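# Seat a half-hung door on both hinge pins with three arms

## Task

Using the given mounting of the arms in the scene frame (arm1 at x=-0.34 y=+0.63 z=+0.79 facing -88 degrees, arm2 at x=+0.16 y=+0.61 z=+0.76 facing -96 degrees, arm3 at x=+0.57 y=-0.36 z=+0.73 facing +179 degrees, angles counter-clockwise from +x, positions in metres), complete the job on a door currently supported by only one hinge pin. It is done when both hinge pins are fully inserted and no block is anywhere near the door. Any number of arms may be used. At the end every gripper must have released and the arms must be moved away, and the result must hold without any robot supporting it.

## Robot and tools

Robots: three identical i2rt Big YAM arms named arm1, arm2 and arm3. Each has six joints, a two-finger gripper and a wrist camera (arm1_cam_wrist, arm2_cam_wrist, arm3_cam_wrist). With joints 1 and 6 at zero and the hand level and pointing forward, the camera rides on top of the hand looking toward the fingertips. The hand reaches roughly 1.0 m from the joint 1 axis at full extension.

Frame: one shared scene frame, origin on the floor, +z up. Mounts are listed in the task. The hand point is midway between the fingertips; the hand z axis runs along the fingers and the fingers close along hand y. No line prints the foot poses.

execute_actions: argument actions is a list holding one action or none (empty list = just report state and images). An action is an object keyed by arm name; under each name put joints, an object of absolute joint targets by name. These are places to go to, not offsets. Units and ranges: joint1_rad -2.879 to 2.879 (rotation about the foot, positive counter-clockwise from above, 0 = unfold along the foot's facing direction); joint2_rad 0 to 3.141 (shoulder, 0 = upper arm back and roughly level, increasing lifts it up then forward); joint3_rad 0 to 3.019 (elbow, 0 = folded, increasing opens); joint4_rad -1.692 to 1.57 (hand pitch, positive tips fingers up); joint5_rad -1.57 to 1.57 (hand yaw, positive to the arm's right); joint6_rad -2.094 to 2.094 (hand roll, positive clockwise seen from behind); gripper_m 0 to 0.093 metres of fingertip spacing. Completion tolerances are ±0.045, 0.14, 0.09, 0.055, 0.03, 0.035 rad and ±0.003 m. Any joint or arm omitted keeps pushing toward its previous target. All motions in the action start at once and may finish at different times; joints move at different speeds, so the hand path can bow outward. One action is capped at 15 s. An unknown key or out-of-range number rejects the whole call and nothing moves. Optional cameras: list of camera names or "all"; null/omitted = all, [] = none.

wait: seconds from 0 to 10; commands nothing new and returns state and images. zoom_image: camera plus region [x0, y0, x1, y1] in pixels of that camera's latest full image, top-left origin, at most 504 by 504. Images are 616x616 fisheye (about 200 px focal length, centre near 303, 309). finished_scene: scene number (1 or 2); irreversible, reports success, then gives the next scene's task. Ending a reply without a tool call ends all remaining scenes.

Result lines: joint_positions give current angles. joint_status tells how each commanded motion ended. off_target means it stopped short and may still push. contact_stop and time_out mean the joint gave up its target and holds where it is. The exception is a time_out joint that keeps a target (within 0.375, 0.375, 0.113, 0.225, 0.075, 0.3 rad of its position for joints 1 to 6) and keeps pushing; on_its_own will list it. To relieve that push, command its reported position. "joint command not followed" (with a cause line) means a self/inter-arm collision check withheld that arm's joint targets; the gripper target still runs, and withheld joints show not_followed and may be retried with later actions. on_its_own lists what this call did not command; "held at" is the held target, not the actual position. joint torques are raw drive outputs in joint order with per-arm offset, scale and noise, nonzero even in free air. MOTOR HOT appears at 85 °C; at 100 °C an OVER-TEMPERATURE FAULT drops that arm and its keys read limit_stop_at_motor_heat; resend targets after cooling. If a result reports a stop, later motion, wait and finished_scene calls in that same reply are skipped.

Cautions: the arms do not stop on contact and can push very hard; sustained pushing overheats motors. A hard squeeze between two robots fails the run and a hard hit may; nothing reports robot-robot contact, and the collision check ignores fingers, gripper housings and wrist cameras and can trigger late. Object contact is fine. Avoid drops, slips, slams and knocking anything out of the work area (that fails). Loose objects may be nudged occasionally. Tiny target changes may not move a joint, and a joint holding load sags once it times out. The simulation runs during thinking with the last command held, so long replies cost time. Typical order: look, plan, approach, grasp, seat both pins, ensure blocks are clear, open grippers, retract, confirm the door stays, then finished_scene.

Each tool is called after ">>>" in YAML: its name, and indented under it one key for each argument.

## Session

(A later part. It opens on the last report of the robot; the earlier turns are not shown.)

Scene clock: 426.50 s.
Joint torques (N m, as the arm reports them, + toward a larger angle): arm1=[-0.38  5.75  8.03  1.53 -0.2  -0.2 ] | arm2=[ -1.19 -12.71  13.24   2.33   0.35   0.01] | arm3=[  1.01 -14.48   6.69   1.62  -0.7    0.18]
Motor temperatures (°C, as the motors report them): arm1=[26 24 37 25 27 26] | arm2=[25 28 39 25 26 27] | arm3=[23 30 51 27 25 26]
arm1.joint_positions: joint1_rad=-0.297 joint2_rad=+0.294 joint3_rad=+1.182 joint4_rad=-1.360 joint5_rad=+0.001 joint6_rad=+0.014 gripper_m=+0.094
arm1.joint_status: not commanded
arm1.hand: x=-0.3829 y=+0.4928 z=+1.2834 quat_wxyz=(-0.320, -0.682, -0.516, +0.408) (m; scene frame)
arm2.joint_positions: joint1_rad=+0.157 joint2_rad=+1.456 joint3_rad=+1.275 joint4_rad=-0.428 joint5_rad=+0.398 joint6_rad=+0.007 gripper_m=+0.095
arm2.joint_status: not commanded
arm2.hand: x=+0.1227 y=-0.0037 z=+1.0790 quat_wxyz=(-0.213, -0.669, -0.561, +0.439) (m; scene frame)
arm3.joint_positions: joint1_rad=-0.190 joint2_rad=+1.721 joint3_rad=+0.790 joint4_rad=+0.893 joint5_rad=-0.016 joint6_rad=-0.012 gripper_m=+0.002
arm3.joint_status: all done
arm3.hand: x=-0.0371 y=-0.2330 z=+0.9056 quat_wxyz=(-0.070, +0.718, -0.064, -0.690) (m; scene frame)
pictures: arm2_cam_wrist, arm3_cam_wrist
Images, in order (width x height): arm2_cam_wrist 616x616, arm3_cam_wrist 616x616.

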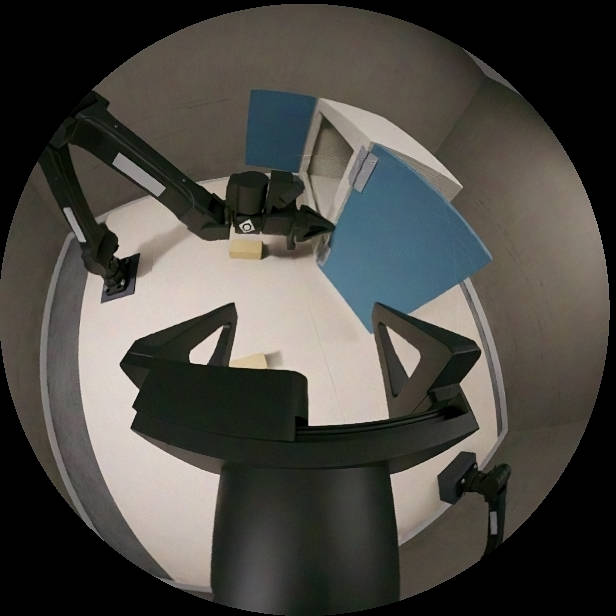

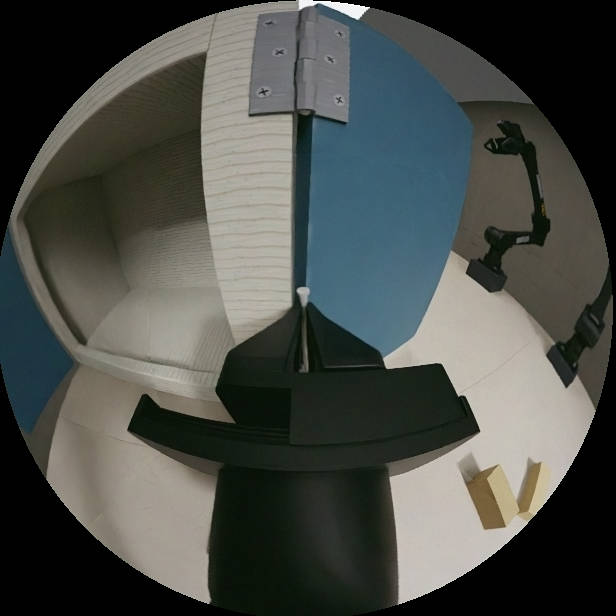

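>>> execute_actions:
  actions:
    - {"arm2":{"joints":{"joint1_rad":0.18,"joint2_rad":1.73,"joint3_rad":1.13,"joint4_rad":0.35,"joint5_rad":0.8}}}
  cameras: ["arm2_cam_wrist"]

>>> zoom_image:
  camera: "arm2_cam_wrist"
  region: [220, 170, 400, 350]

Scene clock: 437.97 s.
Joint torques (N m, as the arm reports them, + toward a larger angle): arm1=[-0.45  5.79  8.04  1.49 -0.21 -0.19] | arm2=[  0.39 -14.25  11.71   2.67   0.35   0.05] | arm3=[  1.36 -13.84   6.72   1.72  -0.69   0.18]
Motor temperatures (°C, as the motors report them): arm1=[26 24 37 25 27 26] | arm2=[25 28 39 25 26 27] | arm3=[23 31 46 27 25 26]
arm1.joint_positions: joint1_rad=-0.297 joint2_rad=+0.294 joint3_rad=+1.182 joint4_rad=-1.360 joint5_rad=+0.001 joint6_rad=+0.014 gripper_m=+0.094
arm1.joint_status: not commanded
arm1.hand: x=-0.3829 y=+0.4928 z=+1.2834 quat_wxyz=(-0.320, -0.682, -0.516, +0.408) (m; scene frame)
arm2.joint_positions: joint1_rad=+0.169 joint2_rad=+1.732 joint3_rad=+1.103 joint4_rad=+0.322 joint5_rad=+0.797 joint6_rad=+0.006 gripper_m=+0.095
arm2.joint_status: all done
arm2.hand: x=+0.0768 y=-0.0395 z=+0.9763 quat_wxyz=(-0.187, -0.679, -0.380, +0.600) (m; scene frame)
arm3.joint_positions: joint1_rad=-0.190 joint2_rad=+1.721 joint3_rad=+0.790 joint4_rad=+0.893 joint5_rad=-0.016 joint6_rad=-0.012 gripper_m=+0.002
arm3.joint_status: not commanded
arm3.hand: x=-0.0371 y=-0.2330 z=+0.9056 quat_wxyz=(-0.070, +0.718, -0.064, -0.690) (m; scene frame)
pictures: arm2_cam_wrist
Images, in order (width x height): arm2_cam_wrist 616x616.

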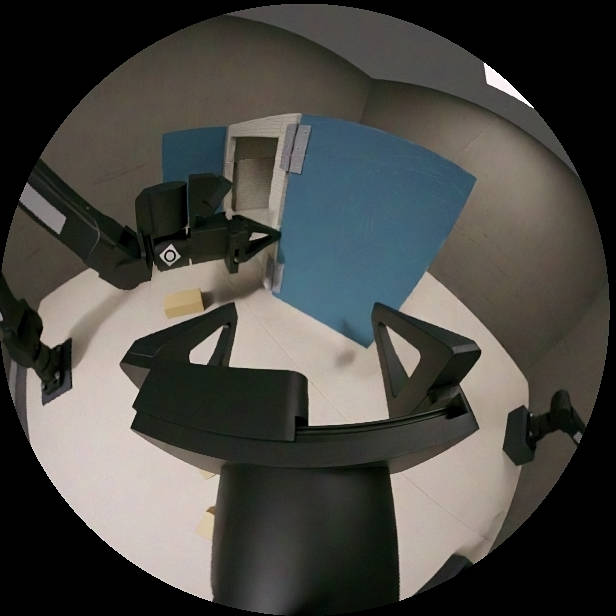

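Region (220, 170, 400, 350) of arm2_cam_wrist's 616x616 image, scaled by 2.800, with more detail than that image has.

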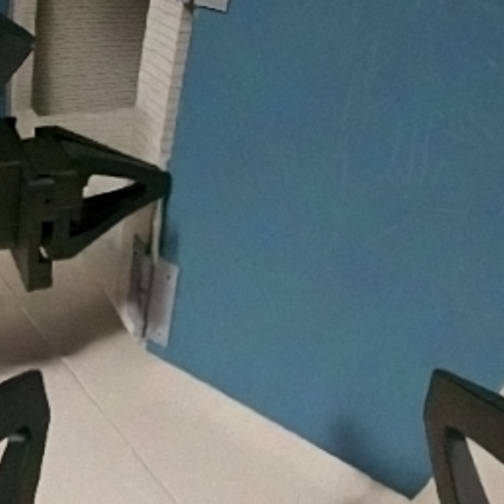

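>>> zoom_image:
  camera: "arm2_cam_wrist"
  region: [255, 220, 305, 300]

Region (255, 220, 305, 300) of arm2_cam_wrist's 616x616 image, scaled by 6.300, with more detail than that image has; it fills the left 315 columns of this view, and the rest is white.

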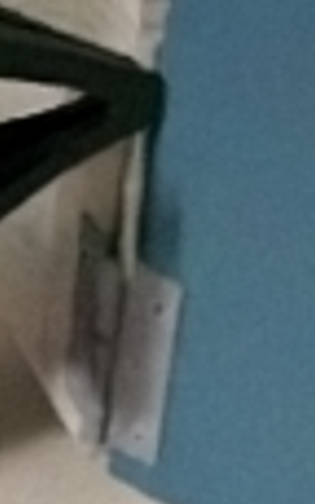

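>>> execute_actions:
  actions:
    - {"arm3":{"joints":{"joint2_rad":1.78,"joint4_rad":0.92}}}
  cameras: ["arm2_cam_wrist","arm3_cam_wrist"]

>>> zoom_image:
  camera: "arm2_cam_wrist"
  region: [255, 220, 305, 300]

Scene clock: 446.57 s.
Joint torques (N m, as the arm reports them, + toward a larger angle): arm1=[-0.51  5.99  8.    1.5  -0.2  -0.18] | arm2=[  0.45 -14.73  11.77   2.66   0.38   0.04] | arm3=[ 0.91 -8.63  6.69  1.69 -0.73  0.17]
Motor temperatures (°C, as the motors report them): arm1=[26 24 37 25 27 26] | arm2=[25 29 39 25 26 27] | arm3=[23 31 44 27 25 26]
arm1.joint_positions: joint1_rad=-0.297 joint2_rad=+0.294 joint3_rad=+1.182 joint4_rad=-1.360 joint5_rad=+0.001 joint6_rad=+0.014 gripper_m=+0.094
arm1.joint_status: not commanded
arm1.hand: x=-0.3829 y=+0.4928 z=+1.2834 quat_wxyz=(-0.320, -0.682, -0.516, +0.408) (m; scene frame)
arm2.joint_positions: joint1_rad=+0.169 joint2_rad=+1.732 joint3_rad=+1.103 joint4_rad=+0.322 joint5_rad=+0.797 joint6_rad=+0.006 gripper_m=+0.095
arm2.joint_status: not commanded
arm2.hand: x=+0.0768 y=-0.0395 z=+0.9763 quat_wxyz=(-0.187, -0.679, -0.380, +0.600) (m; scene frame)
arm3.joint_positions: joint1_rad=-0.190 joint2_rad=+1.736 joint3_rad=+0.790 joint4_rad=+0.921 joint5_rad=-0.016 joint6_rad=-0.013 gripper_m=+0.002
arm3.joint_status: all done
arm3.hand: x=-0.0377 y=-0.2329 z=+0.9035 quat_wxyz=(-0.071, +0.713, -0.063, -0.694) (m; scene frame)
pictures: arm2_cam_wrist, arm3_cam_wrist
Images, in order (width x height): arm2_cam_wrist 616x616, arm3_cam_wrist 616x616.

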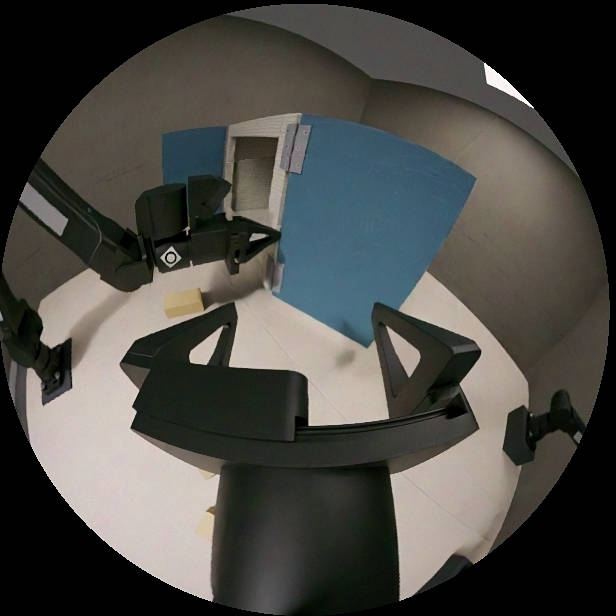

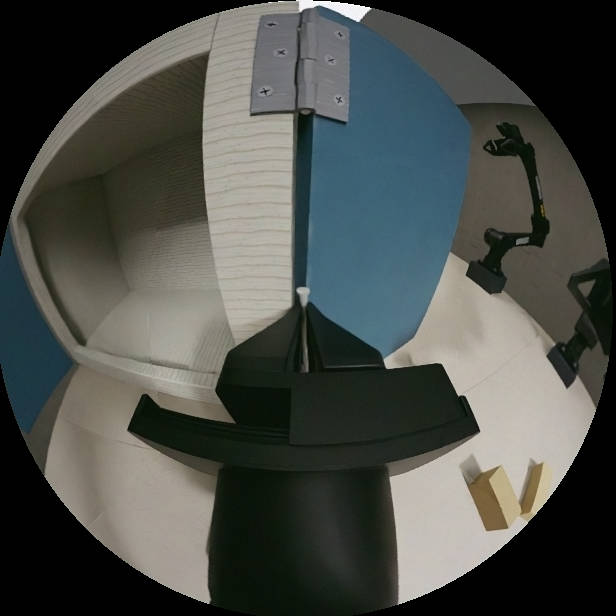

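Region (255, 220, 305, 300) of arm2_cam_wrist's 616x616 image, scaled by 6.300, with more detail than that image has; it fills the left 315 columns of this view, and the rest is white.

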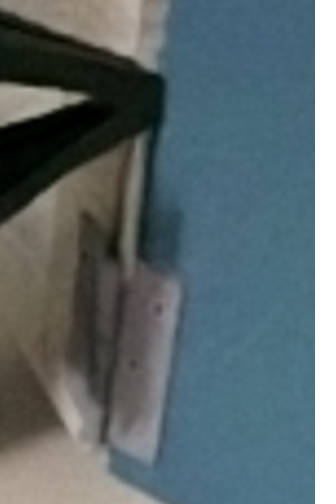

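>>> execute_actions:
  actions:
    - {"arm3":{"joints":{"joint2_rad":1.66,"joint4_rad":0.87}},"arm2":{"joints":{"joint1_rad":0.05,"joint2_rad":1.8,"joint3_rad":1.25,"joint4_rad":0.1}}}
  cameras: ["arm2_cam_wrist","arm3_cam_wrist"]

>>> zoom_image:
  camera: "arm2_cam_wrist"
  region: [230, 190, 330, 310]

Scene clock: 457.50 s.
Joint torques (N m, as the arm reports them, + toward a larger angle): arm1=[-0.45  5.87  8.    1.52 -0.19 -0.18] | arm2=[  0.18 -14.26  13.82   0.91   0.38   0.06] | arm3=[  1.5  -12.14   7.04   1.39  -0.37   0.12]
Motor temperatures (°C, as the motors report them): arm1=[26 24 37 25 27 26] | arm2=[25 29 39 25 26 27] | arm3=[23 30 43 27 25 26]
arm1.joint_positions: joint1_rad=-0.297 joint2_rad=+0.294 joint3_rad=+1.182 joint4_rad=-1.360 joint5_rad=+0.001 joint6_rad=+0.014 gripper_m=+0.094
arm1.joint_status: not commanded
arm1.hand: x=-0.3829 y=+0.4928 z=+1.2834 quat_wxyz=(-0.320, -0.682, -0.516, +0.408) (m; scene frame)
arm2.joint_positions: joint1_rad=+0.038 joint2_rad=+1.789 joint3_rad=+1.199 joint4_rad=+0.120 joint5_rad=+0.799 joint6_rad=+0.006 gripper_m=+0.095
arm2.joint_status: all done
arm2.hand: x=-0.0088 y=-0.0398 z=+0.9506 quat_wxyz=(-0.091, -0.716, -0.382, +0.577) (m; scene frame)
arm3.joint_positions: joint1_rad=-0.189 joint2_rad=+1.675 joint3_rad=+0.790 joint4_rad=+0.880 joint5_rad=-0.024 joint6_rad=-0.008 gripper_m=+0.002
arm3.joint_status: all done
arm3.hand: x=-0.0345 y=-0.2358 z=+0.9295 quat_wxyz=(-0.067, +0.707, -0.061, -0.702) (m; scene frame)
pictures: arm2_cam_wrist, arm3_cam_wrist
Images, in order (width x height): arm2_cam_wrist 616x616, arm3_cam_wrist 616x616.

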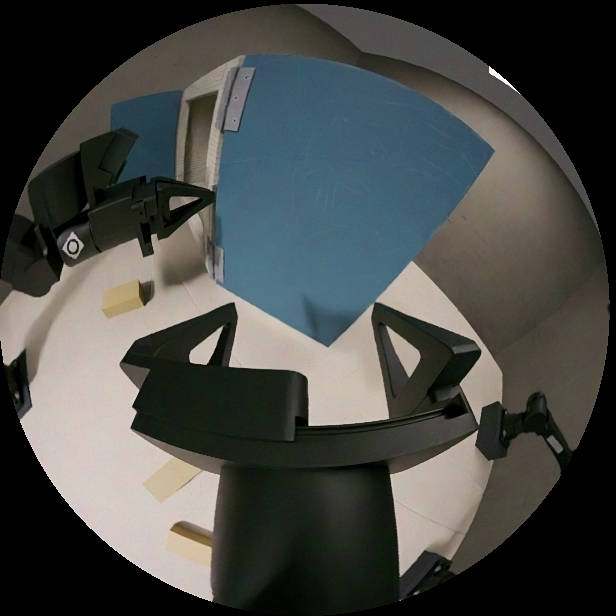

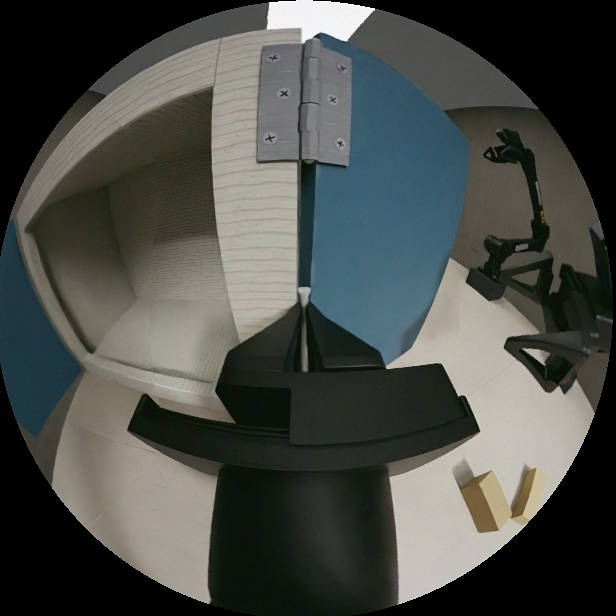

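Region (230, 190, 330, 310) of arm2_cam_wrist's 616x616 image, scaled by 4.200, with more detail than that image has.

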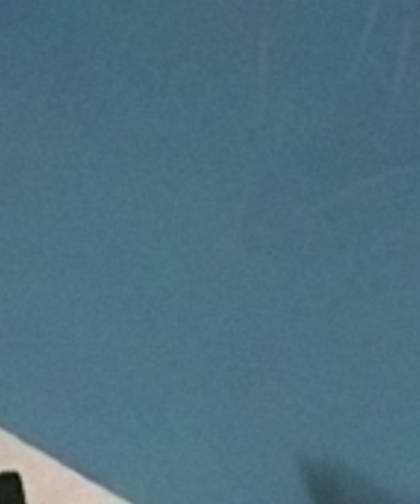

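>>> execute_actions:
  actions:
    - {"arm3":{"joints":{"joint5_rad":-0.003}}}
  cameras: ["arm2_cam_wrist","arm3_cam_wrist"]

>>> zoom_image:
  camera: "arm2_cam_wrist"
  region: [185, 170, 245, 290]

>>> zoom_image:
  camera: "arm3_cam_wrist"
  region: [270, 30, 340, 330]

Scene clock: 466.80 s.
Joint torques (N m, as the arm reports them, + toward a larger angle): arm1=[-0.42  5.87  8.03  1.47 -0.19 -0.19] | arm2=[  0.32 -14.32  13.84   0.67   0.42   0.08] | arm3=[  1.05 -12.07   7.1    1.41   0.03   0.12]
Motor temperatures (°C, as the motors report them): arm1=[26 24 37 25 27 26] | arm2=[25 29 40 25 26 27] | arm3=[23 31 42 27 25 26]
arm1.joint_positions: joint1_rad=-0.297 joint2_rad=+0.294 joint3_rad=+1.182 joint4_rad=-1.360 joint5_rad=+0.001 joint6_rad=+0.014 gripper_m=+0.094
arm1.joint_status: not commanded
arm1.hand: x=-0.3829 y=+0.4928 z=+1.2834 quat_wxyz=(-0.320, -0.682, -0.516, +0.408) (m; scene frame)
arm2.joint_positions: joint1_rad=+0.038 joint2_rad=+1.789 joint3_rad=+1.199 joint4_rad=+0.120 joint5_rad=+0.799 joint6_rad=+0.006 gripper_m=+0.095
arm2.joint_status: not commanded
arm2.hand: x=-0.0088 y=-0.0398 z=+0.9506 quat_wxyz=(-0.091, -0.716, -0.382, +0.577) (m; scene frame)
arm3.joint_positions: joint1_rad=-0.189 joint2_rad=+1.675 joint3_rad=+0.790 joint4_rad=+0.880 joint5_rad=-0.007 joint6_rad=-0.008 gripper_m=+0.002
arm3.joint_status: all done
arm3.hand: x=-0.0339 y=-0.2329 z=+0.9295 quat_wxyz=(-0.072, +0.706, -0.067, -0.701) (m; scene frame)
pictures: arm2_cam_wrist, arm3_cam_wrist
Images, in order (width x height): arm2_cam_wrist 616x616, arm3_cam_wrist 616x616.

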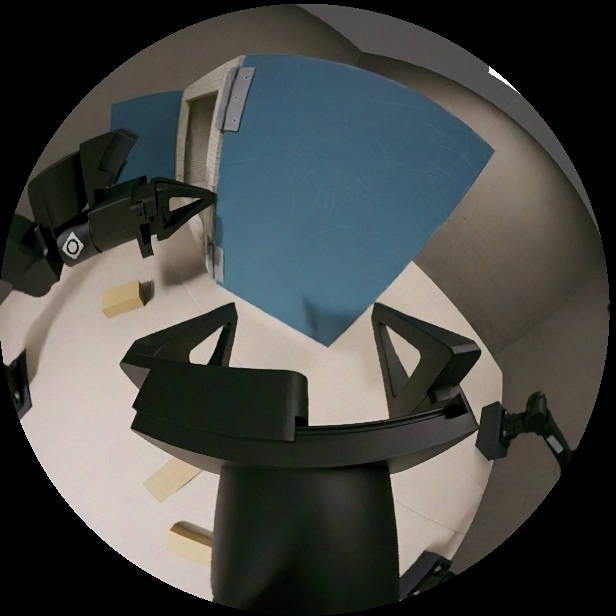

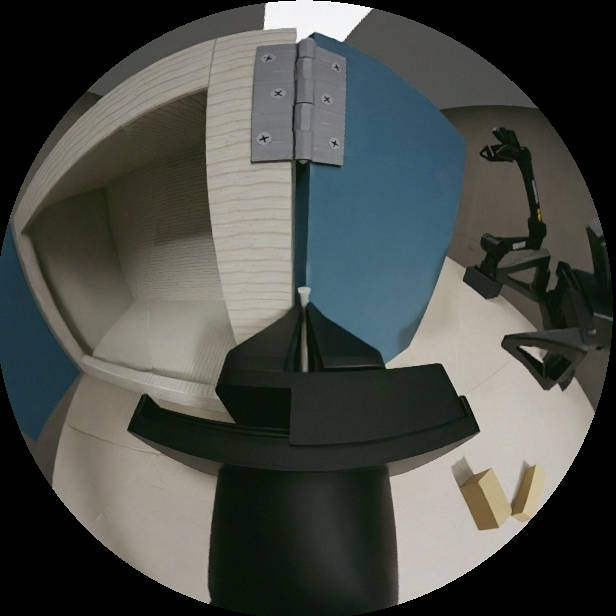

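Region (185, 170, 245, 290) of arm2_cam_wrist's 616x616 image, scaled by 4.200, with more detail than that image has.

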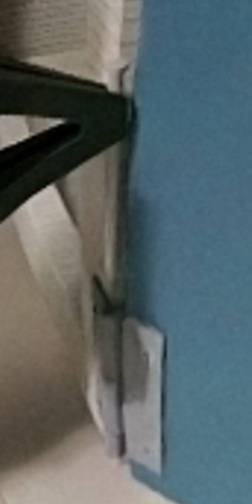

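Region (270, 30, 340, 330) of arm3_cam_wrist's 616x616 image, scaled by 1.680, with more detail than that image has; it fills the left 118 columns of this view, and the rest is white.

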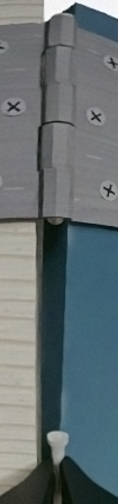

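>>> execute_actions:
  actions:
    - {"arm3":{"joints":{"joint2_rad":1.79,"joint4_rad":0.93}}}
  cameras: ["arm2_cam_wrist","arm3_cam_wrist"]

>>> zoom_image:
  camera: "arm2_cam_wrist"
  region: [185, 170, 245, 290]

Scene clock: 473.97 s.
Joint torques (N m, as the arm reports them, + toward a larger angle): arm1=[-0.38  5.83  8.    1.47 -0.2  -0.19] | arm2=[  1.07 -14.36  13.85   0.72   0.35   0.06] | arm3=[ 1.26 -7.21  6.68  1.15 -0.01  0.13]
Motor temperatures (°C, as the motors report them): arm1=[26 24 37 25 27 26] | arm2=[25 29 40 25 26 27] | arm3=[23 31 42 27 25 26]
arm1.joint_positions: joint1_rad=-0.297 joint2_rad=+0.294 joint3_rad=+1.182 joint4_rad=-1.360 joint5_rad=+0.001 joint6_rad=+0.014 gripper_m=+0.094
arm1.joint_status: not commanded
arm1.hand: x=-0.3829 y=+0.4928 z=+1.2834 quat_wxyz=(-0.320, -0.682, -0.516, +0.408) (m; scene frame)
arm2.joint_positions: joint1_rad=+0.038 joint2_rad=+1.789 joint3_rad=+1.199 joint4_rad=+0.120 joint5_rad=+0.799 joint6_rad=+0.006 gripper_m=+0.095
arm2.joint_status: not commanded
arm2.hand: x=-0.0088 y=-0.0398 z=+0.9506 quat_wxyz=(-0.091, -0.716, -0.382, +0.577) (m; scene frame)
arm3.joint_positions: joint1_rad=-0.189 joint2_rad=+1.736 joint3_rad=+0.790 joint4_rad=+0.944 joint5_rad=-0.006 joint6_rad=-0.008 gripper_m=+0.002
arm3.joint_status: all done
arm3.hand: x=-0.0376 y=-0.2320 z=+0.9095 quat_wxyz=(-0.073, +0.705, -0.067, -0.703) (m; scene frame)
pictures: arm2_cam_wrist, arm3_cam_wrist
Images, in order (width x height): arm2_cam_wrist 616x616, arm3_cam_wrist 616x616.

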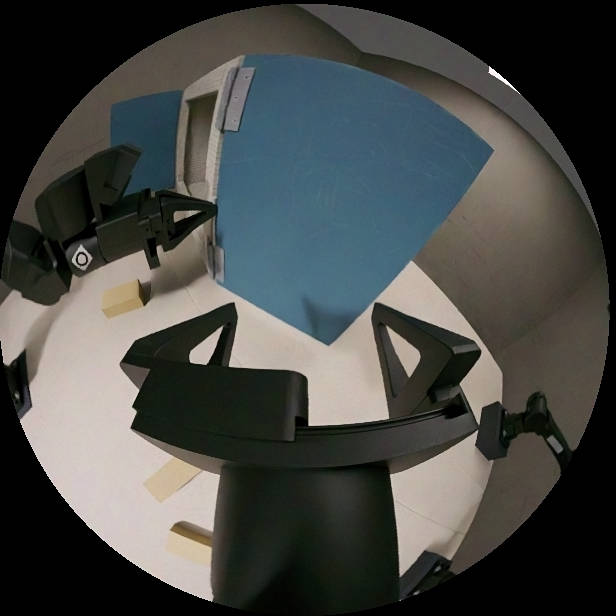

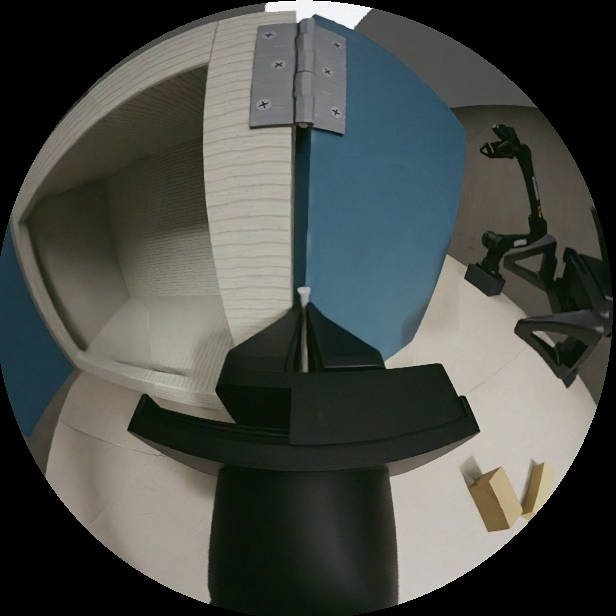

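Region (185, 170, 245, 290) of arm2_cam_wrist's 616x616 image, scaled by 4.200, with more detail than that image has.

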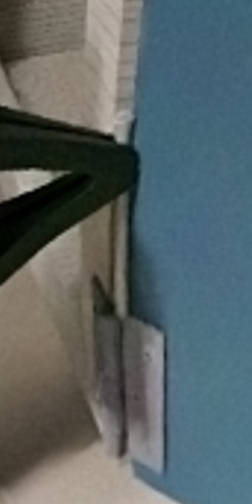

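>>> execute_actions:
  actions:
    - {"arm3":{"joints":{"joint2_rad":1.765,"joint5_rad":0.012}}}
  cameras: []

>>> execute_actions:
  actions:
    - {"arm3":{"joints":{"joint5_rad":-0.025}}}
  cameras: ["arm2_cam_wrist","arm3_cam_wrist"]

>>> zoom_image:
  camera: "arm2_cam_wrist"
  region: [185, 170, 245, 290]

Scene clock: 489.43 s.
Joint torques (N m, as the arm reports them, + toward a larger angle): arm1=[-0.42  5.94  8.    1.5  -0.21 -0.19] | arm2=[  0.49 -14.19  13.92   0.87   0.37   0.06] | arm3=[ 1.02 -9.37  6.7   1.22  0.15  0.11]
Motor temperatures (°C, as the motors report them): arm1=[26 24 37 25 27 26] | arm2=[25 30 41 25 26 27] | arm3=[23 30 42 27 25 26]
arm1.joint_positions: joint1_rad=-0.297 joint2_rad=+0.294 joint3_rad=+1.182 joint4_rad=-1.360 joint5_rad=+0.001 joint6_rad=+0.014 gripper_m=+0.094
arm1.joint_status: not commanded
arm1.hand: x=-0.3829 y=+0.4928 z=+1.2834 quat_wxyz=(-0.320, -0.682, -0.516, +0.408) (m; scene frame)
arm2.joint_positions: joint1_rad=+0.038 joint2_rad=+1.789 joint3_rad=+1.199 joint4_rad=+0.120 joint5_rad=+0.799 joint6_rad=+0.006 gripper_m=+0.095
arm2.joint_status: not commanded
arm2.hand: x=-0.0088 y=-0.0398 z=+0.9506 quat_wxyz=(-0.091, -0.716, -0.382, +0.577) (m; scene frame)
arm3.joint_positions: joint1_rad=-0.186 joint2_rad=+1.736 joint3_rad=+0.790 joint4_rad=+0.944 joint5_rad=+0.005 joint6_rad=-0.008 gripper_m=+0.002
arm3.joint_status: all done
arm3.hand: x=-0.0376 y=-0.2319 z=+0.9095 quat_wxyz=(-0.076, +0.704, -0.070, -0.702) (m; scene frame)
pictures: none
No camera images: the call's "cameras" was empty. Leave "cameras" out to get every camera's image.

Scene clock: 489.93 s.
Joint torques (N m, as the arm reports them, + toward a larger angle): arm1=[-0.44  5.88  8.01  1.5  -0.2  -0.18] | arm2=[  0.96 -14.41  13.76   0.77   0.4    0.07] | arm3=[ 1.04 -9.39  6.67  1.18 -0.96  0.11]
Motor temperatures (°C, as the motors report them): arm1=[26 24 37 25 27 26] | arm2=[25 30 41 25 26 27] | arm3=[23 30 42 27 25 26]
arm1.joint_positions: joint1_rad=-0.297 joint2_rad=+0.294 joint3_rad=+1.182 joint4_rad=-1.360 joint5_rad=+0.001 joint6_rad=+0.014 gripper_m=+0.094
arm1.joint_status: not commanded
arm1.hand: x=-0.3829 y=+0.4928 z=+1.2834 quat_wxyz=(-0.320, -0.682, -0.516, +0.408) (m; scene frame)
arm2.joint_positions: joint1_rad=+0.038 joint2_rad=+1.789 joint3_rad=+1.199 joint4_rad=+0.120 joint5_rad=+0.799 joint6_rad=+0.006 gripper_m=+0.095
arm2.joint_status: not commanded
arm2.hand: x=-0.0088 y=-0.0398 z=+0.9506 quat_wxyz=(-0.091, -0.716, -0.382, +0.577) (m; scene frame)
arm3.joint_positions: joint1_rad=-0.186 joint2_rad=+1.736 joint3_rad=+0.790 joint4_rad=+0.944 joint5_rad=-0.005 joint6_rad=-0.008 gripper_m=+0.002
arm3.joint_status: all done
arm3.hand: x=-0.0379 y=-0.2334 z=+0.9095 quat_wxyz=(-0.073, +0.705, -0.067, -0.703) (m; scene frame)
pictures: arm2_cam_wrist, arm3_cam_wrist
Images, in order (width x height): arm2_cam_wrist 616x616, arm3_cam_wrist 616x616.

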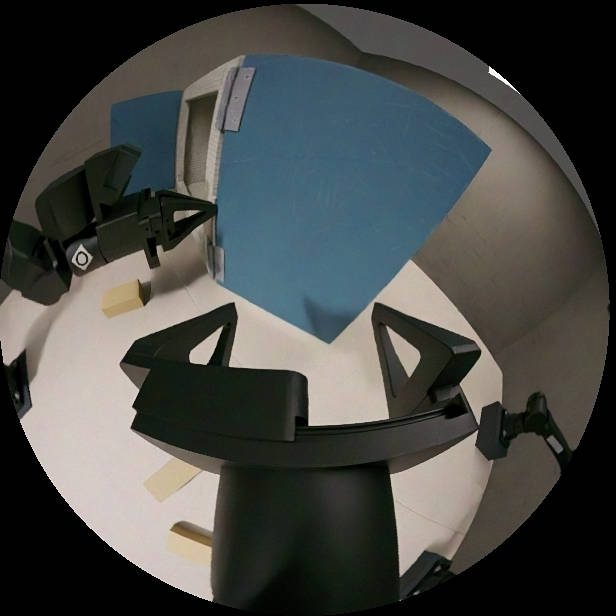

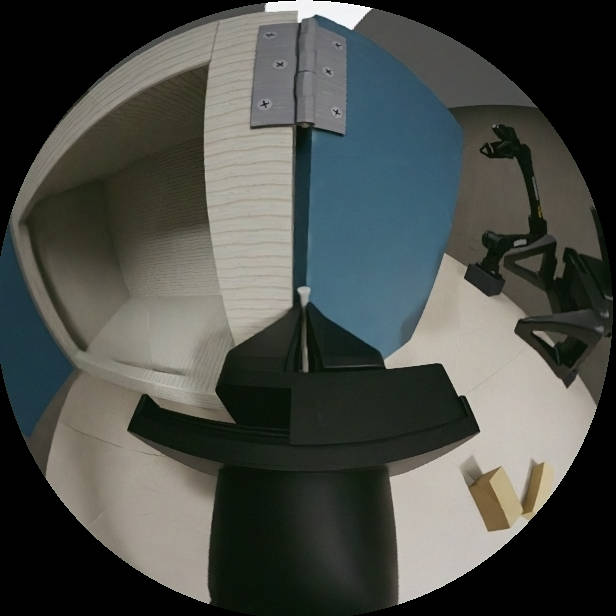

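Region (185, 170, 245, 290) of arm2_cam_wrist's 616x616 image, scaled by 4.200, with more detail than that image has.

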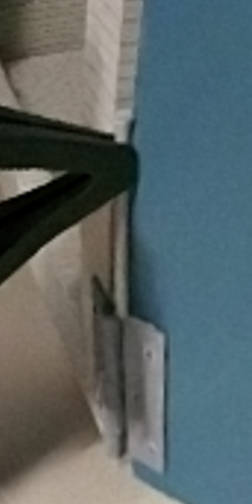

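>>> execute_actions:
  actions:
    - {"arm2":{"joints":{"joint1_rad":0.25}},"arm1":{"joints":{"joint1_rad":0.22,"joint2_rad":1.2,"joint3_rad":0.85,"joint4_rad":0.5}},"arm3":{"joints":{"joint2_rad":1.74,"joint5_rad":-0.005}}}
  cameras: []

>>> execute_actions:
  actions:
    - {"arm1":{"joints":{"joint2_rad":1.52,"joint3_rad":0.83,"joint4_rad":0.52}}}
  cameras: ["arm1_cam_wrist","arm2_cam_wrist"]

Scene clock: 524.03 s.
Joint torques (N m, as the arm reports them, + toward a larger angle): arm1=[-0.28 -9.62 10.19  2.26 -0.2  -0.2 ] | arm2=[ -0.84 -14.39  13.85   0.85   0.35   0.09] | arm3=[  0.81 -11.25   6.76   1.28  -0.29   0.12]
Motor temperatures (°C, as the motors report them): arm1=[26 24 37 25 27 26] | arm2=[25 30 42 25 26 27] | arm3=[23 30 41 26 26 26]
arm1.joint_positions: joint1_rad=+0.221 joint2_rad=+1.205 joint3_rad=+0.833 joint4_rad=+0.478 joint5_rad=+0.001 joint6_rad=+0.014 gripper_m=+0.094
arm1.joint_status: all done
arm1.hand: x=-0.2062 y=+0.0957 z=+1.1882 quat_wxyz=(-0.592, -0.415, -0.526, +0.447) (m; scene frame)
arm2.joint_positions: joint1_rad=+0.257 joint2_rad=+1.789 joint3_rad=+1.199 joint4_rad=+0.120 joint5_rad=+0.799 joint6_rad=+0.006 gripper_m=+0.095
arm2.joint_status: all done
arm2.hand: x=+0.1362 y=-0.0612 z=+0.9518 quat_wxyz=(-0.154, -0.670, -0.457, +0.564) (m; scene frame)
arm3.joint_positions: joint1_rad=-0.186 joint2_rad=+1.735 joint3_rad=+0.790 joint4_rad=+0.944 joint5_rad=-0.002 joint6_rad=-0.008 gripper_m=+0.002
arm3.joint_status: all done
arm3.hand: x=-0.0378 y=-0.2329 z=+0.9099 quat_wxyz=(-0.074, +0.704, -0.068, -0.703) (m; scene frame)
pictures: none
No camera images: the call's "cameras" was empty. Leave "cameras" out to get every camera's image.

Scene clock: 525.27 s.
Joint torques (N m, as the arm reports them, + toward a larger angle): arm1=[ -0.16 -13.71   8.63   1.93  -0.21  -0.19] | arm2=[ -1.42 -14.7   13.82   0.74   0.35   0.1 ] | arm3=[  1.27 -10.93   6.64   1.22  -0.25   0.14]
Motor temperatures (°C, as the motors report them): arm1=[26 24 38 25 27 26] | arm2=[25 30 42 25 26 27] | arm3=[23 30 41 26 26 26]
arm1.joint_positions: joint1_rad=+0.221 joint2_rad=+1.531 joint3_rad=+0.813 joint4_rad=+0.508 joint5_rad=+0.001 joint6_rad=+0.014 gripper_m=+0.094
arm1.joint_status: all done
arm1.hand: x=-0.1917 y=+0.0459 z=+1.0016 quat_wxyz=(-0.501, -0.481, -0.612, +0.378) (m; scene frame)
arm2.joint_positions: joint1_rad=+0.257 joint2_rad=+1.789 joint3_rad=+1.199 joint4_rad=+0.120 joint5_rad=+0.799 joint6_rad=+0.006 gripper_m=+0.095
arm2.joint_status: not commanded
arm2.hand: x=+0.1362 y=-0.0612 z=+0.9518 quat_wxyz=(-0.154, -0.670, -0.457, +0.564) (m; scene frame)
arm3.joint_positions: joint1_rad=-0.186 joint2_rad=+1.735 joint3_rad=+0.790 joint4_rad=+0.944 joint5_rad=-0.002 joint6_rad=-0.008 gripper_m=+0.002
arm3.joint_status: not commanded
arm3.hand: x=-0.0378 y=-0.2329 z=+0.9099 quat_wxyz=(-0.074, +0.704, -0.068, -0.703) (m; scene frame)
pictures: arm1_cam_wrist, arm2_cam_wrist
Images, in order (width x height): arm1_cam_wrist 616x616, arm2_cam_wrist 616x616.

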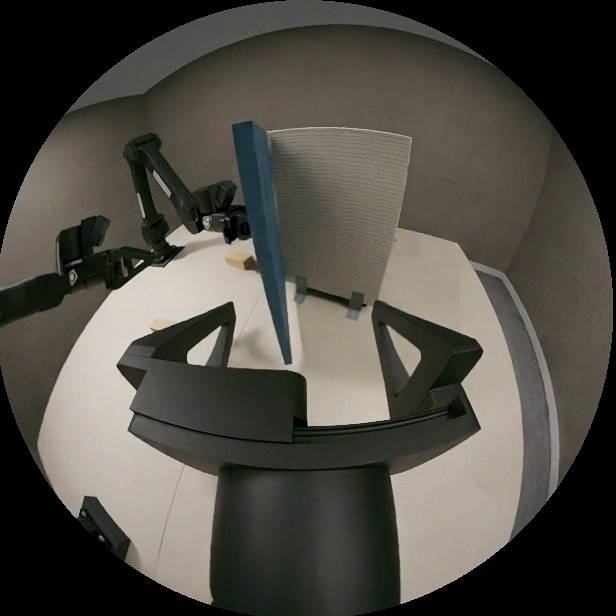

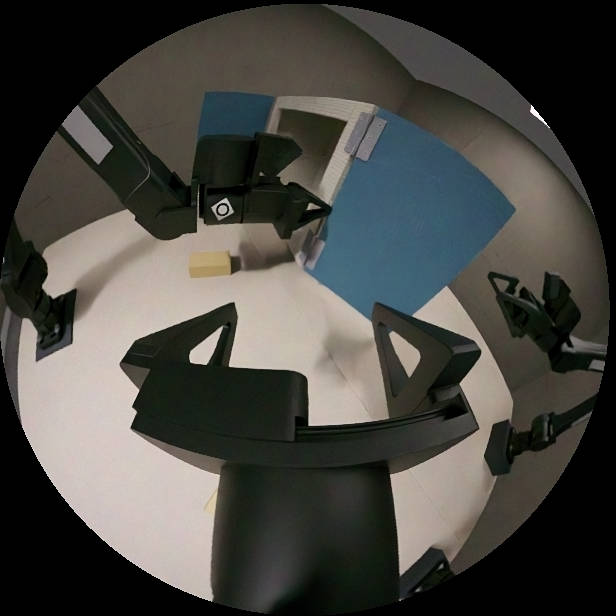

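>>> execute_actions:
  actions:
    - {"arm1":{"joints":{"joint1_rad":0.26,"joint2_rad":1.7,"joint3_rad":1.09,"joint4_rad":0.46}}}
  cameras: ["arm1_cam_wrist"]

Scene clock: 532.20 s.
Joint torques (N m, as the arm reports them, + toward a larger angle): arm1=[ -0.11 -17.12  10.73   1.27  -0.21  -0.2 ] | arm2=[ -0.66 -14.53  13.75   0.86   0.36   0.08] | arm3=[  1.12 -10.96   6.71   1.26  -0.27   0.13]
Motor temperatures (°C, as the motors report them): arm1=[26 25 38 25 27 26] | arm2=[25 30 42 25 26 27] | arm3=[23 31 41 26 26 26]
arm1.joint_positions: joint1_rad=+0.260 joint2_rad=+1.709 joint3_rad=+1.052 joint4_rad=+0.469 joint5_rad=+0.001 joint6_rad=+0.014 gripper_m=+0.094
arm1.joint_status: all done
arm1.hand: x=-0.1447 y=-0.0268 z=+1.0092 quat_wxyz=(-0.515, -0.465, -0.616, +0.373) (m; scene frame)
arm2.joint_positions: joint1_rad=+0.257 joint2_rad=+1.789 joint3_rad=+1.199 joint4_rad=+0.120 joint5_rad=+0.799 joint6_rad=+0.006 gripper_m=+0.095
arm2.joint_status: not commanded
arm2.hand: x=+0.1362 y=-0.0612 z=+0.9518 quat_wxyz=(-0.154, -0.670, -0.457, +0.564) (m; scene frame)
arm3.joint_positions: joint1_rad=-0.186 joint2_rad=+1.735 joint3_rad=+0.790 joint4_rad=+0.944 joint5_rad=-0.002 joint6_rad=-0.008 gripper_m=+0.002
arm3.joint_status: not commanded
arm3.hand: x=-0.0378 y=-0.2329 z=+0.9099 quat_wxyz=(-0.074, +0.704, -0.068, -0.703) (m; scene frame)
pictures: arm1_cam_wrist
Images, in order (width x height): arm1_cam_wrist 616x616.

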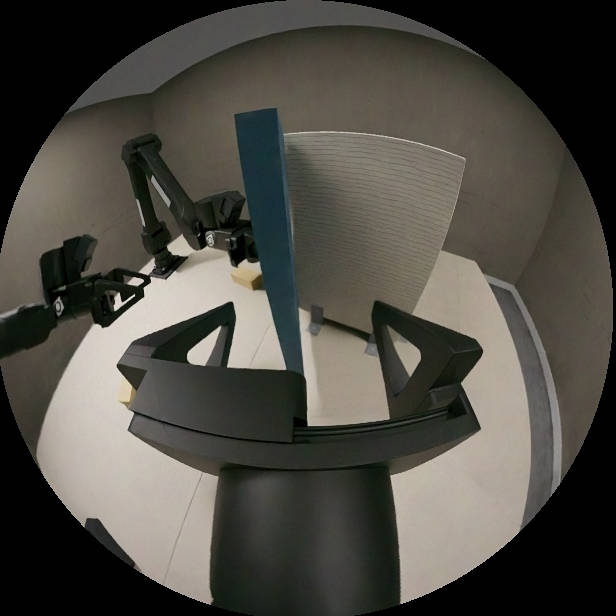

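>>> execute_actions:
  actions:
    - {"arm1":{"joints":{"joint2_rad":1.79,"joint3_rad":1.22,"joint4_rad":0.42}}}
  cameras: ["arm1_cam_wrist"]

>>> execute_actions:
  actions:
    - {"arm1":{"joints":{"gripper_m":0.0}}}
  cameras: ["arm1_cam_wrist"]

Scene clock: 538.80 s.
Joint torques (N m, as the arm reports them, + toward a larger angle): arm1=[ -0.19 -17.36  11.24   1.17  -0.21  -0.19] | arm2=[ -1.22 -14.56  13.88   0.71   0.37   0.08] | arm3=[  1.2  -11.34   6.65   1.19  -0.26   0.13]
Motor temperatures (°C, as the motors report them): arm1=[26 25 39 25 27 26] | arm2=[25 30 43 25 26 27] | arm3=[23 31 41 26 26 26]
arm1.joint_positions: joint1_rad=+0.260 joint2_rad=+1.789 joint3_rad=+1.178 joint4_rad=+0.431 joint5_rad=+0.001 joint6_rad=+0.014 gripper_m=+0.094
arm1.joint_status: all done
arm1.hand: x=-0.1332 y=-0.0645 z=+1.0146 quat_wxyz=(-0.518, -0.463, -0.614, +0.375) (m; scene frame)
arm2.joint_positions: joint1_rad=+0.257 joint2_rad=+1.789 joint3_rad=+1.199 joint4_rad=+0.120 joint5_rad=+0.799 joint6_rad=+0.006 gripper_m=+0.095
arm2.joint_status: not commanded
arm2.hand: x=+0.1362 y=-0.0612 z=+0.9518 quat_wxyz=(-0.154, -0.670, -0.457, +0.564) (m; scene frame)
arm3.joint_positions: joint1_rad=-0.186 joint2_rad=+1.735 joint3_rad=+0.790 joint4_rad=+0.944 joint5_rad=-0.002 joint6_rad=-0.008 gripper_m=+0.002
arm3.joint_status: not commanded
arm3.hand: x=-0.0378 y=-0.2329 z=+0.9099 quat_wxyz=(-0.074, +0.704, -0.068, -0.703) (m; scene frame)
pictures: arm1_cam_wrist
Images, in order (width x height): arm1_cam_wrist 616x616.

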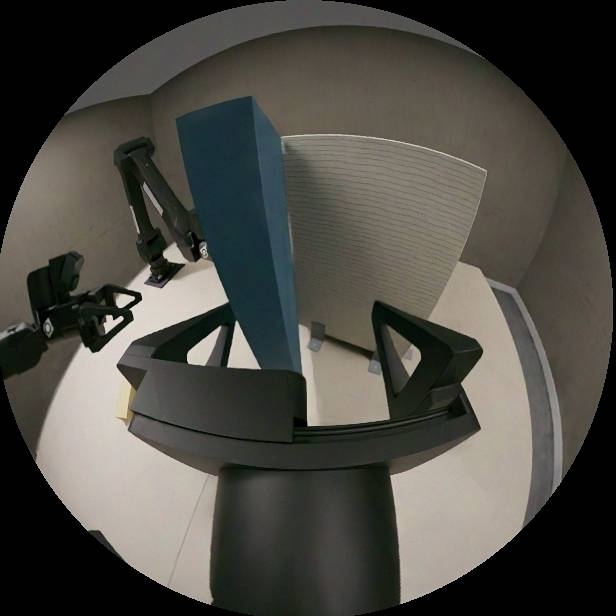

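Scene clock: 539.63 s.
Joint torques (N m, as the arm reports them, + toward a larger angle): arm1=[ -1.61 -17.15  11.28   1.4    0.43   0.18] | arm2=[ -1.24 -14.42  13.85   0.95   0.36   0.05] | arm3=[  0.88 -11.25   6.66   1.25  -0.29   0.11]
Motor temperatures (°C, as the motors report them): arm1=[26 25 39 25 27 26] | arm2=[25 30 43 25 26 27] | arm3=[23 31 41 26 26 26]
arm1.joint_positions: joint1_rad=+0.280 joint2_rad=+1.787 joint3_rad=+1.178 joint4_rad=+0.426 joint5_rad=-0.012 joint6_rad=-0.018 gripper_m=+0.014
arm1.joint_status: gripper_m off_target (ended at +0.014, target +0.000)
arm1.hand: x=-0.1171 y=-0.0591 z=+1.0149 quat_wxyz=(-0.518, -0.444, -0.628, +0.373) (m; scene frame)
arm2.joint_positions: joint1_rad=+0.257 joint2_rad=+1.789 joint3_rad=+1.199 joint4_rad=+0.120 joint5_rad=+0.799 joint6_rad=+0.006 gripper_m=+0.095
arm2.joint_status: not commanded
arm2.hand: x=+0.1362 y=-0.0612 z=+0.9518 quat_wxyz=(-0.154, -0.670, -0.457, +0.564) (m; scene frame)
arm3.joint_positions: joint1_rad=-0.186 joint2_rad=+1.734 joint3_rad=+0.789 joint4_rad=+0.944 joint5_rad=-0.001 joint6_rad=-0.008 gripper_m=+0.002
arm3.joint_status: not commanded
arm3.hand: x=-0.0376 y=-0.2328 z=+0.9102 quat_wxyz=(-0.074, +0.704, -0.068, -0.703) (m; scene frame)
pictures: arm1_cam_wrist
Images, in order (width x height): arm1_cam_wrist 616x616.

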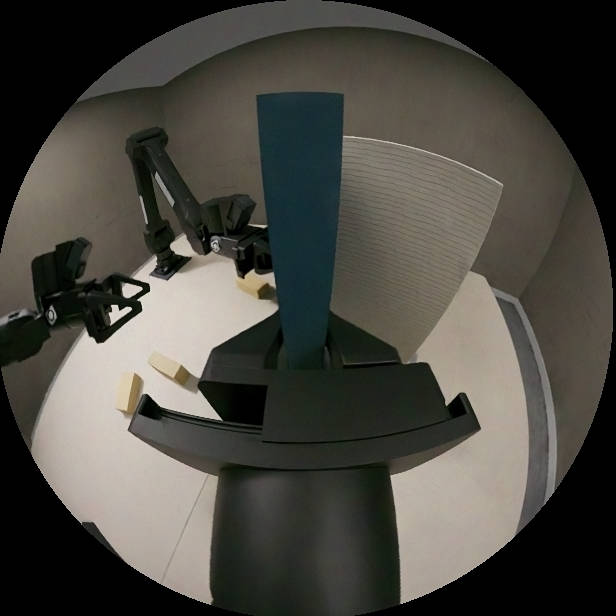

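>>> execute_actions:
  actions:
    - {"arm1":{"joints":{"joint2_rad":1.755,"joint4_rad":0.44}},"arm3":{"joints":{"joint2_rad":1.775}}}
  cameras: ["arm2_cam_wrist"]

>>> zoom_image:
  camera: "arm2_cam_wrist"
  region: [280, 190, 350, 290]

Scene clock: 544.73 s.
Joint torques (N m, as the arm reports them, + toward a larger angle): arm1=[ -1.61 -20.26  11.28   2.02   0.45   0.18] | arm2=[ -0.86 -14.55  13.92   0.74   0.36   0.08] | arm3=[ 1.37 -8.73  6.62  1.34 -0.28  0.12]
Motor temperatures (°C, as the motors report them): arm1=[26 26 40 25 27 26] | arm2=[25 30 43 25 26 27] | arm3=[23 31 41 26 26 26]
arm1.joint_positions: joint1_rad=+0.280 joint2_rad=+1.786 joint3_rad=+1.178 joint4_rad=+0.426 joint5_rad=-0.012 joint6_rad=-0.018 gripper_m=+0.014
arm1.joint_status: all done
arm1.hand: x=-0.1172 y=-0.0590 z=+1.0160 quat_wxyz=(-0.519, -0.444, -0.628, +0.373) (m; scene frame)
arm2.joint_positions: joint1_rad=+0.257 joint2_rad=+1.789 joint3_rad=+1.199 joint4_rad=+0.120 joint5_rad=+0.799 joint6_rad=+0.006 gripper_m=+0.095
arm2.joint_status: not commanded
arm2.hand: x=+0.1362 y=-0.0612 z=+0.9518 quat_wxyz=(-0.154, -0.670, -0.457, +0.564) (m; scene frame)
arm3.joint_positions: joint1_rad=-0.186 joint2_rad=+1.734 joint3_rad=+0.789 joint4_rad=+0.944 joint5_rad=-0.001 joint6_rad=-0.008 gripper_m=+0.002
arm3.joint_status: all done
arm3.hand: x=-0.0376 y=-0.2328 z=+0.9102 quat_wxyz=(-0.074, +0.704, -0.068, -0.703) (m; scene frame)
pictures: arm2_cam_wrist
Images, in order (width x height): arm2_cam_wrist 616x616.

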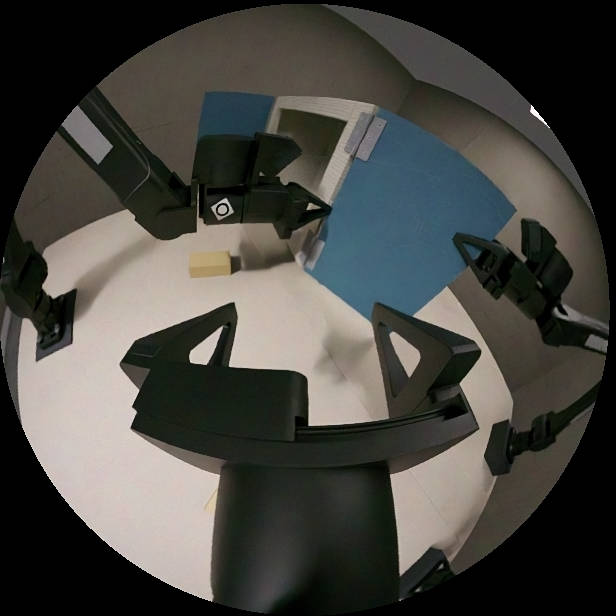

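Region (280, 190, 350, 290) of arm2_cam_wrist's 616x616 image, scaled by 5.040, with more detail than that image has; it fills the left 353 columns of this view, and the rest is white.

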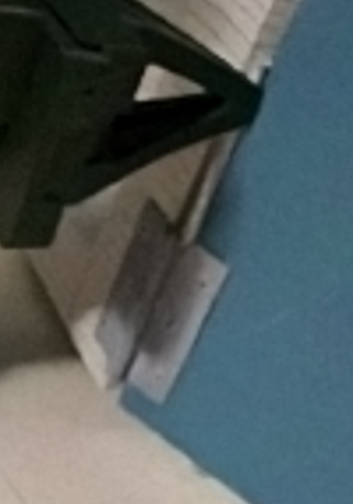

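Lift harder.

>>> execute_actions:
  actions:
    - {"arm1":{"joints":{"joint2_rad":1.71,"joint4_rad":0.48}},"arm3":{"joints":{"joint2_rad":1.79}}}
  cameras: ["arm2_cam_wrist"]

Scene clock: 547.60 s.
Joint torques (N m, as the arm reports them, + toward a larger angle): arm1=[ -1.55 -23.8   11.25   3.38   0.45   0.2 ] | arm2=[ -0.91 -14.32  13.93   0.84   0.36   0.05] | arm3=[ 0.85 -7.49  6.73  1.27 -0.3   0.1 ]
Motor temperatures (°C, as the motors report them): arm1=[26 26 40 25 27 26] | arm2=[25 30 43 25 26 27] | arm3=[23 31 41 26 26 26]
arm1.joint_positions: joint1_rad=+0.280 joint2_rad=+1.783 joint3_rad=+1.178 joint4_rad=+0.426 joint5_rad=-0.012 joint6_rad=-0.019 gripper_m=+0.014
arm1.joint_status: all done
arm1.hand: x=-0.1173 y=-0.0588 z=+1.0176 quat_wxyz=(-0.519, -0.443, -0.628, +0.374) (m; scene frame)
arm2.joint_positions: joint1_rad=+0.257 joint2_rad=+1.789 joint3_rad=+1.199 joint4_rad=+0.120 joint5_rad=+0.799 joint6_rad=+0.006 gripper_m=+0.095
arm2.joint_status: not commanded
arm2.hand: x=+0.1362 y=-0.0612 z=+0.9518 quat_wxyz=(-0.154, -0.670, -0.457, +0.564) (m; scene frame)
arm3.joint_positions: joint1_rad=-0.186 joint2_rad=+1.736 joint3_rad=+0.789 joint4_rad=+0.944 joint5_rad=-0.001 joint6_rad=-0.008 gripper_m=+0.002
arm3.joint_status: all done
arm3.hand: x=-0.0377 y=-0.2327 z=+0.9093 quat_wxyz=(-0.074, +0.705, -0.068, -0.703) (m; scene frame)
pictures: arm2_cam_wrist
Images, in order (width x height): arm2_cam_wrist 616x616.

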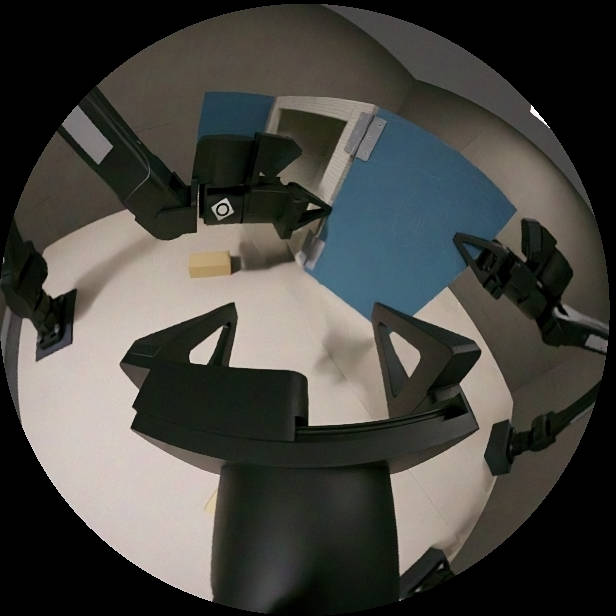

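>>> execute_actions:
  actions:
    - {"arm1":{"joints":{"joint2_rad":1.76,"joint4_rad":0.44}},"arm3":{"joints":{"joint2_rad":1.66,"joint4_rad":0.89}},"arm2":{"joints":{"joint1_rad":0.12,"joint2_rad":1.75,"joint3_rad":1.3,"joint4_rad":-0.15,"joint5_rad":0.9}}}
  cameras: ["arm2_cam_wrist","arm3_cam_wrist"]

Scene clock: 558.27 s.
Joint torques (N m, as the arm reports them, + toward a larger angle): arm1=[ -1.5  -19.44  11.29   1.97   0.44   0.18] | arm2=[  0.36 -15.55  14.02   0.78   0.45   0.07] | arm3=[  1.13 -12.54   7.25   1.45  -0.28   0.12]
Motor temperatures (°C, as the motors report them): arm1=[26 28 41 25 27 26] | arm2=[25 30 43 25 26 27] | arm3=[23 30 41 26 25 26]
arm1.joint_positions: joint1_rad=+0.280 joint2_rad=+1.784 joint3_rad=+1.178 joint4_rad=+0.426 joint5_rad=-0.012 joint6_rad=-0.019 gripper_m=+0.014
arm1.joint_status: all done
arm1.hand: x=-0.1173 y=-0.0588 z=+1.0171 quat_wxyz=(-0.519, -0.443, -0.628, +0.374) (m; scene frame)
arm2.joint_positions: joint1_rad=+0.109 joint2_rad=+1.755 joint3_rad=+1.252 joint4_rad=-0.130 joint5_rad=+0.899 joint6_rad=+0.006 gripper_m=+0.095
arm2.joint_status: all done
arm2.hand: x=+0.0265 y=-0.0280 z=+0.9644 quat_wxyz=(-0.019, -0.710, -0.426, +0.561) (m; scene frame)
arm3.joint_positions: joint1_rad=-0.186 joint2_rad=+1.675 joint3_rad=+0.789 joint4_rad=+0.900 joint5_rad=-0.001 joint6_rad=-0.008 gripper_m=+0.002
arm3.joint_status: all done
arm3.hand: x=-0.0339 y=-0.2335 z=+0.9345 quat_wxyz=(-0.074, +0.699, -0.067, -0.708) (m; scene frame)
pictures: arm2_cam_wrist, arm3_cam_wrist
Images, in order (width x height): arm2_cam_wrist 616x616, arm3_cam_wrist 616x616.

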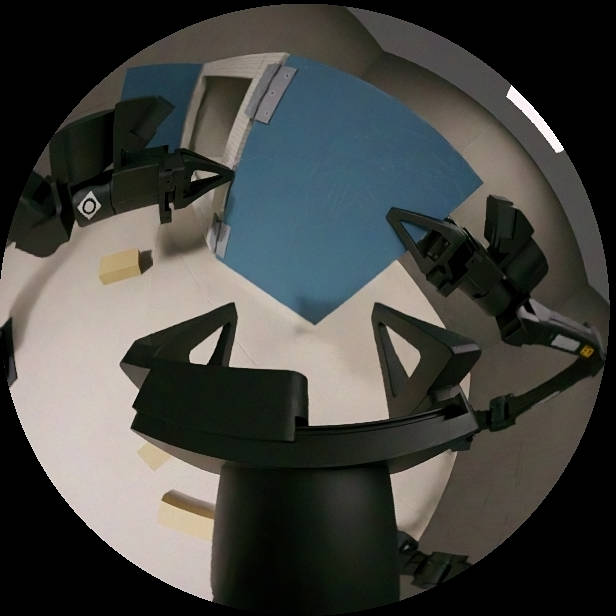

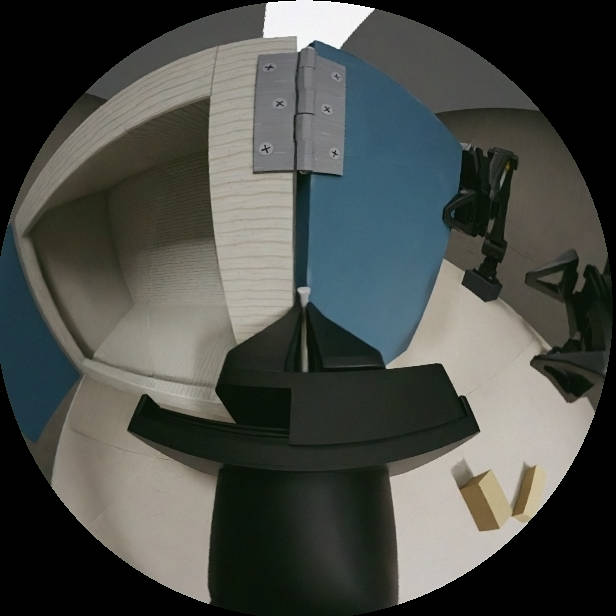

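>>> zoom_image:
  camera: "arm2_cam_wrist"
  region: [195, 160, 255, 270]

Region (195, 160, 255, 270) of arm2_cam_wrist's 616x616 image, scaled by 4.582, with more detail than that image has; it fills the left 275 columns of this view, and the rest is white.

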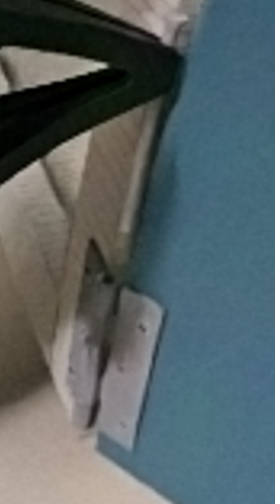

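>>> zoom_image:
  camera: "arm3_cam_wrist"
  region: [275, 150, 335, 330]

Region (275, 150, 335, 330) of arm3_cam_wrist's 616x616 image, scaled by 2.800, with more detail than that image has.

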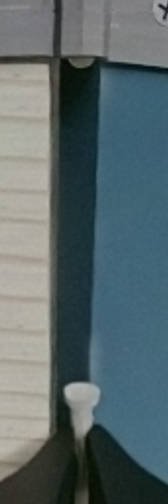

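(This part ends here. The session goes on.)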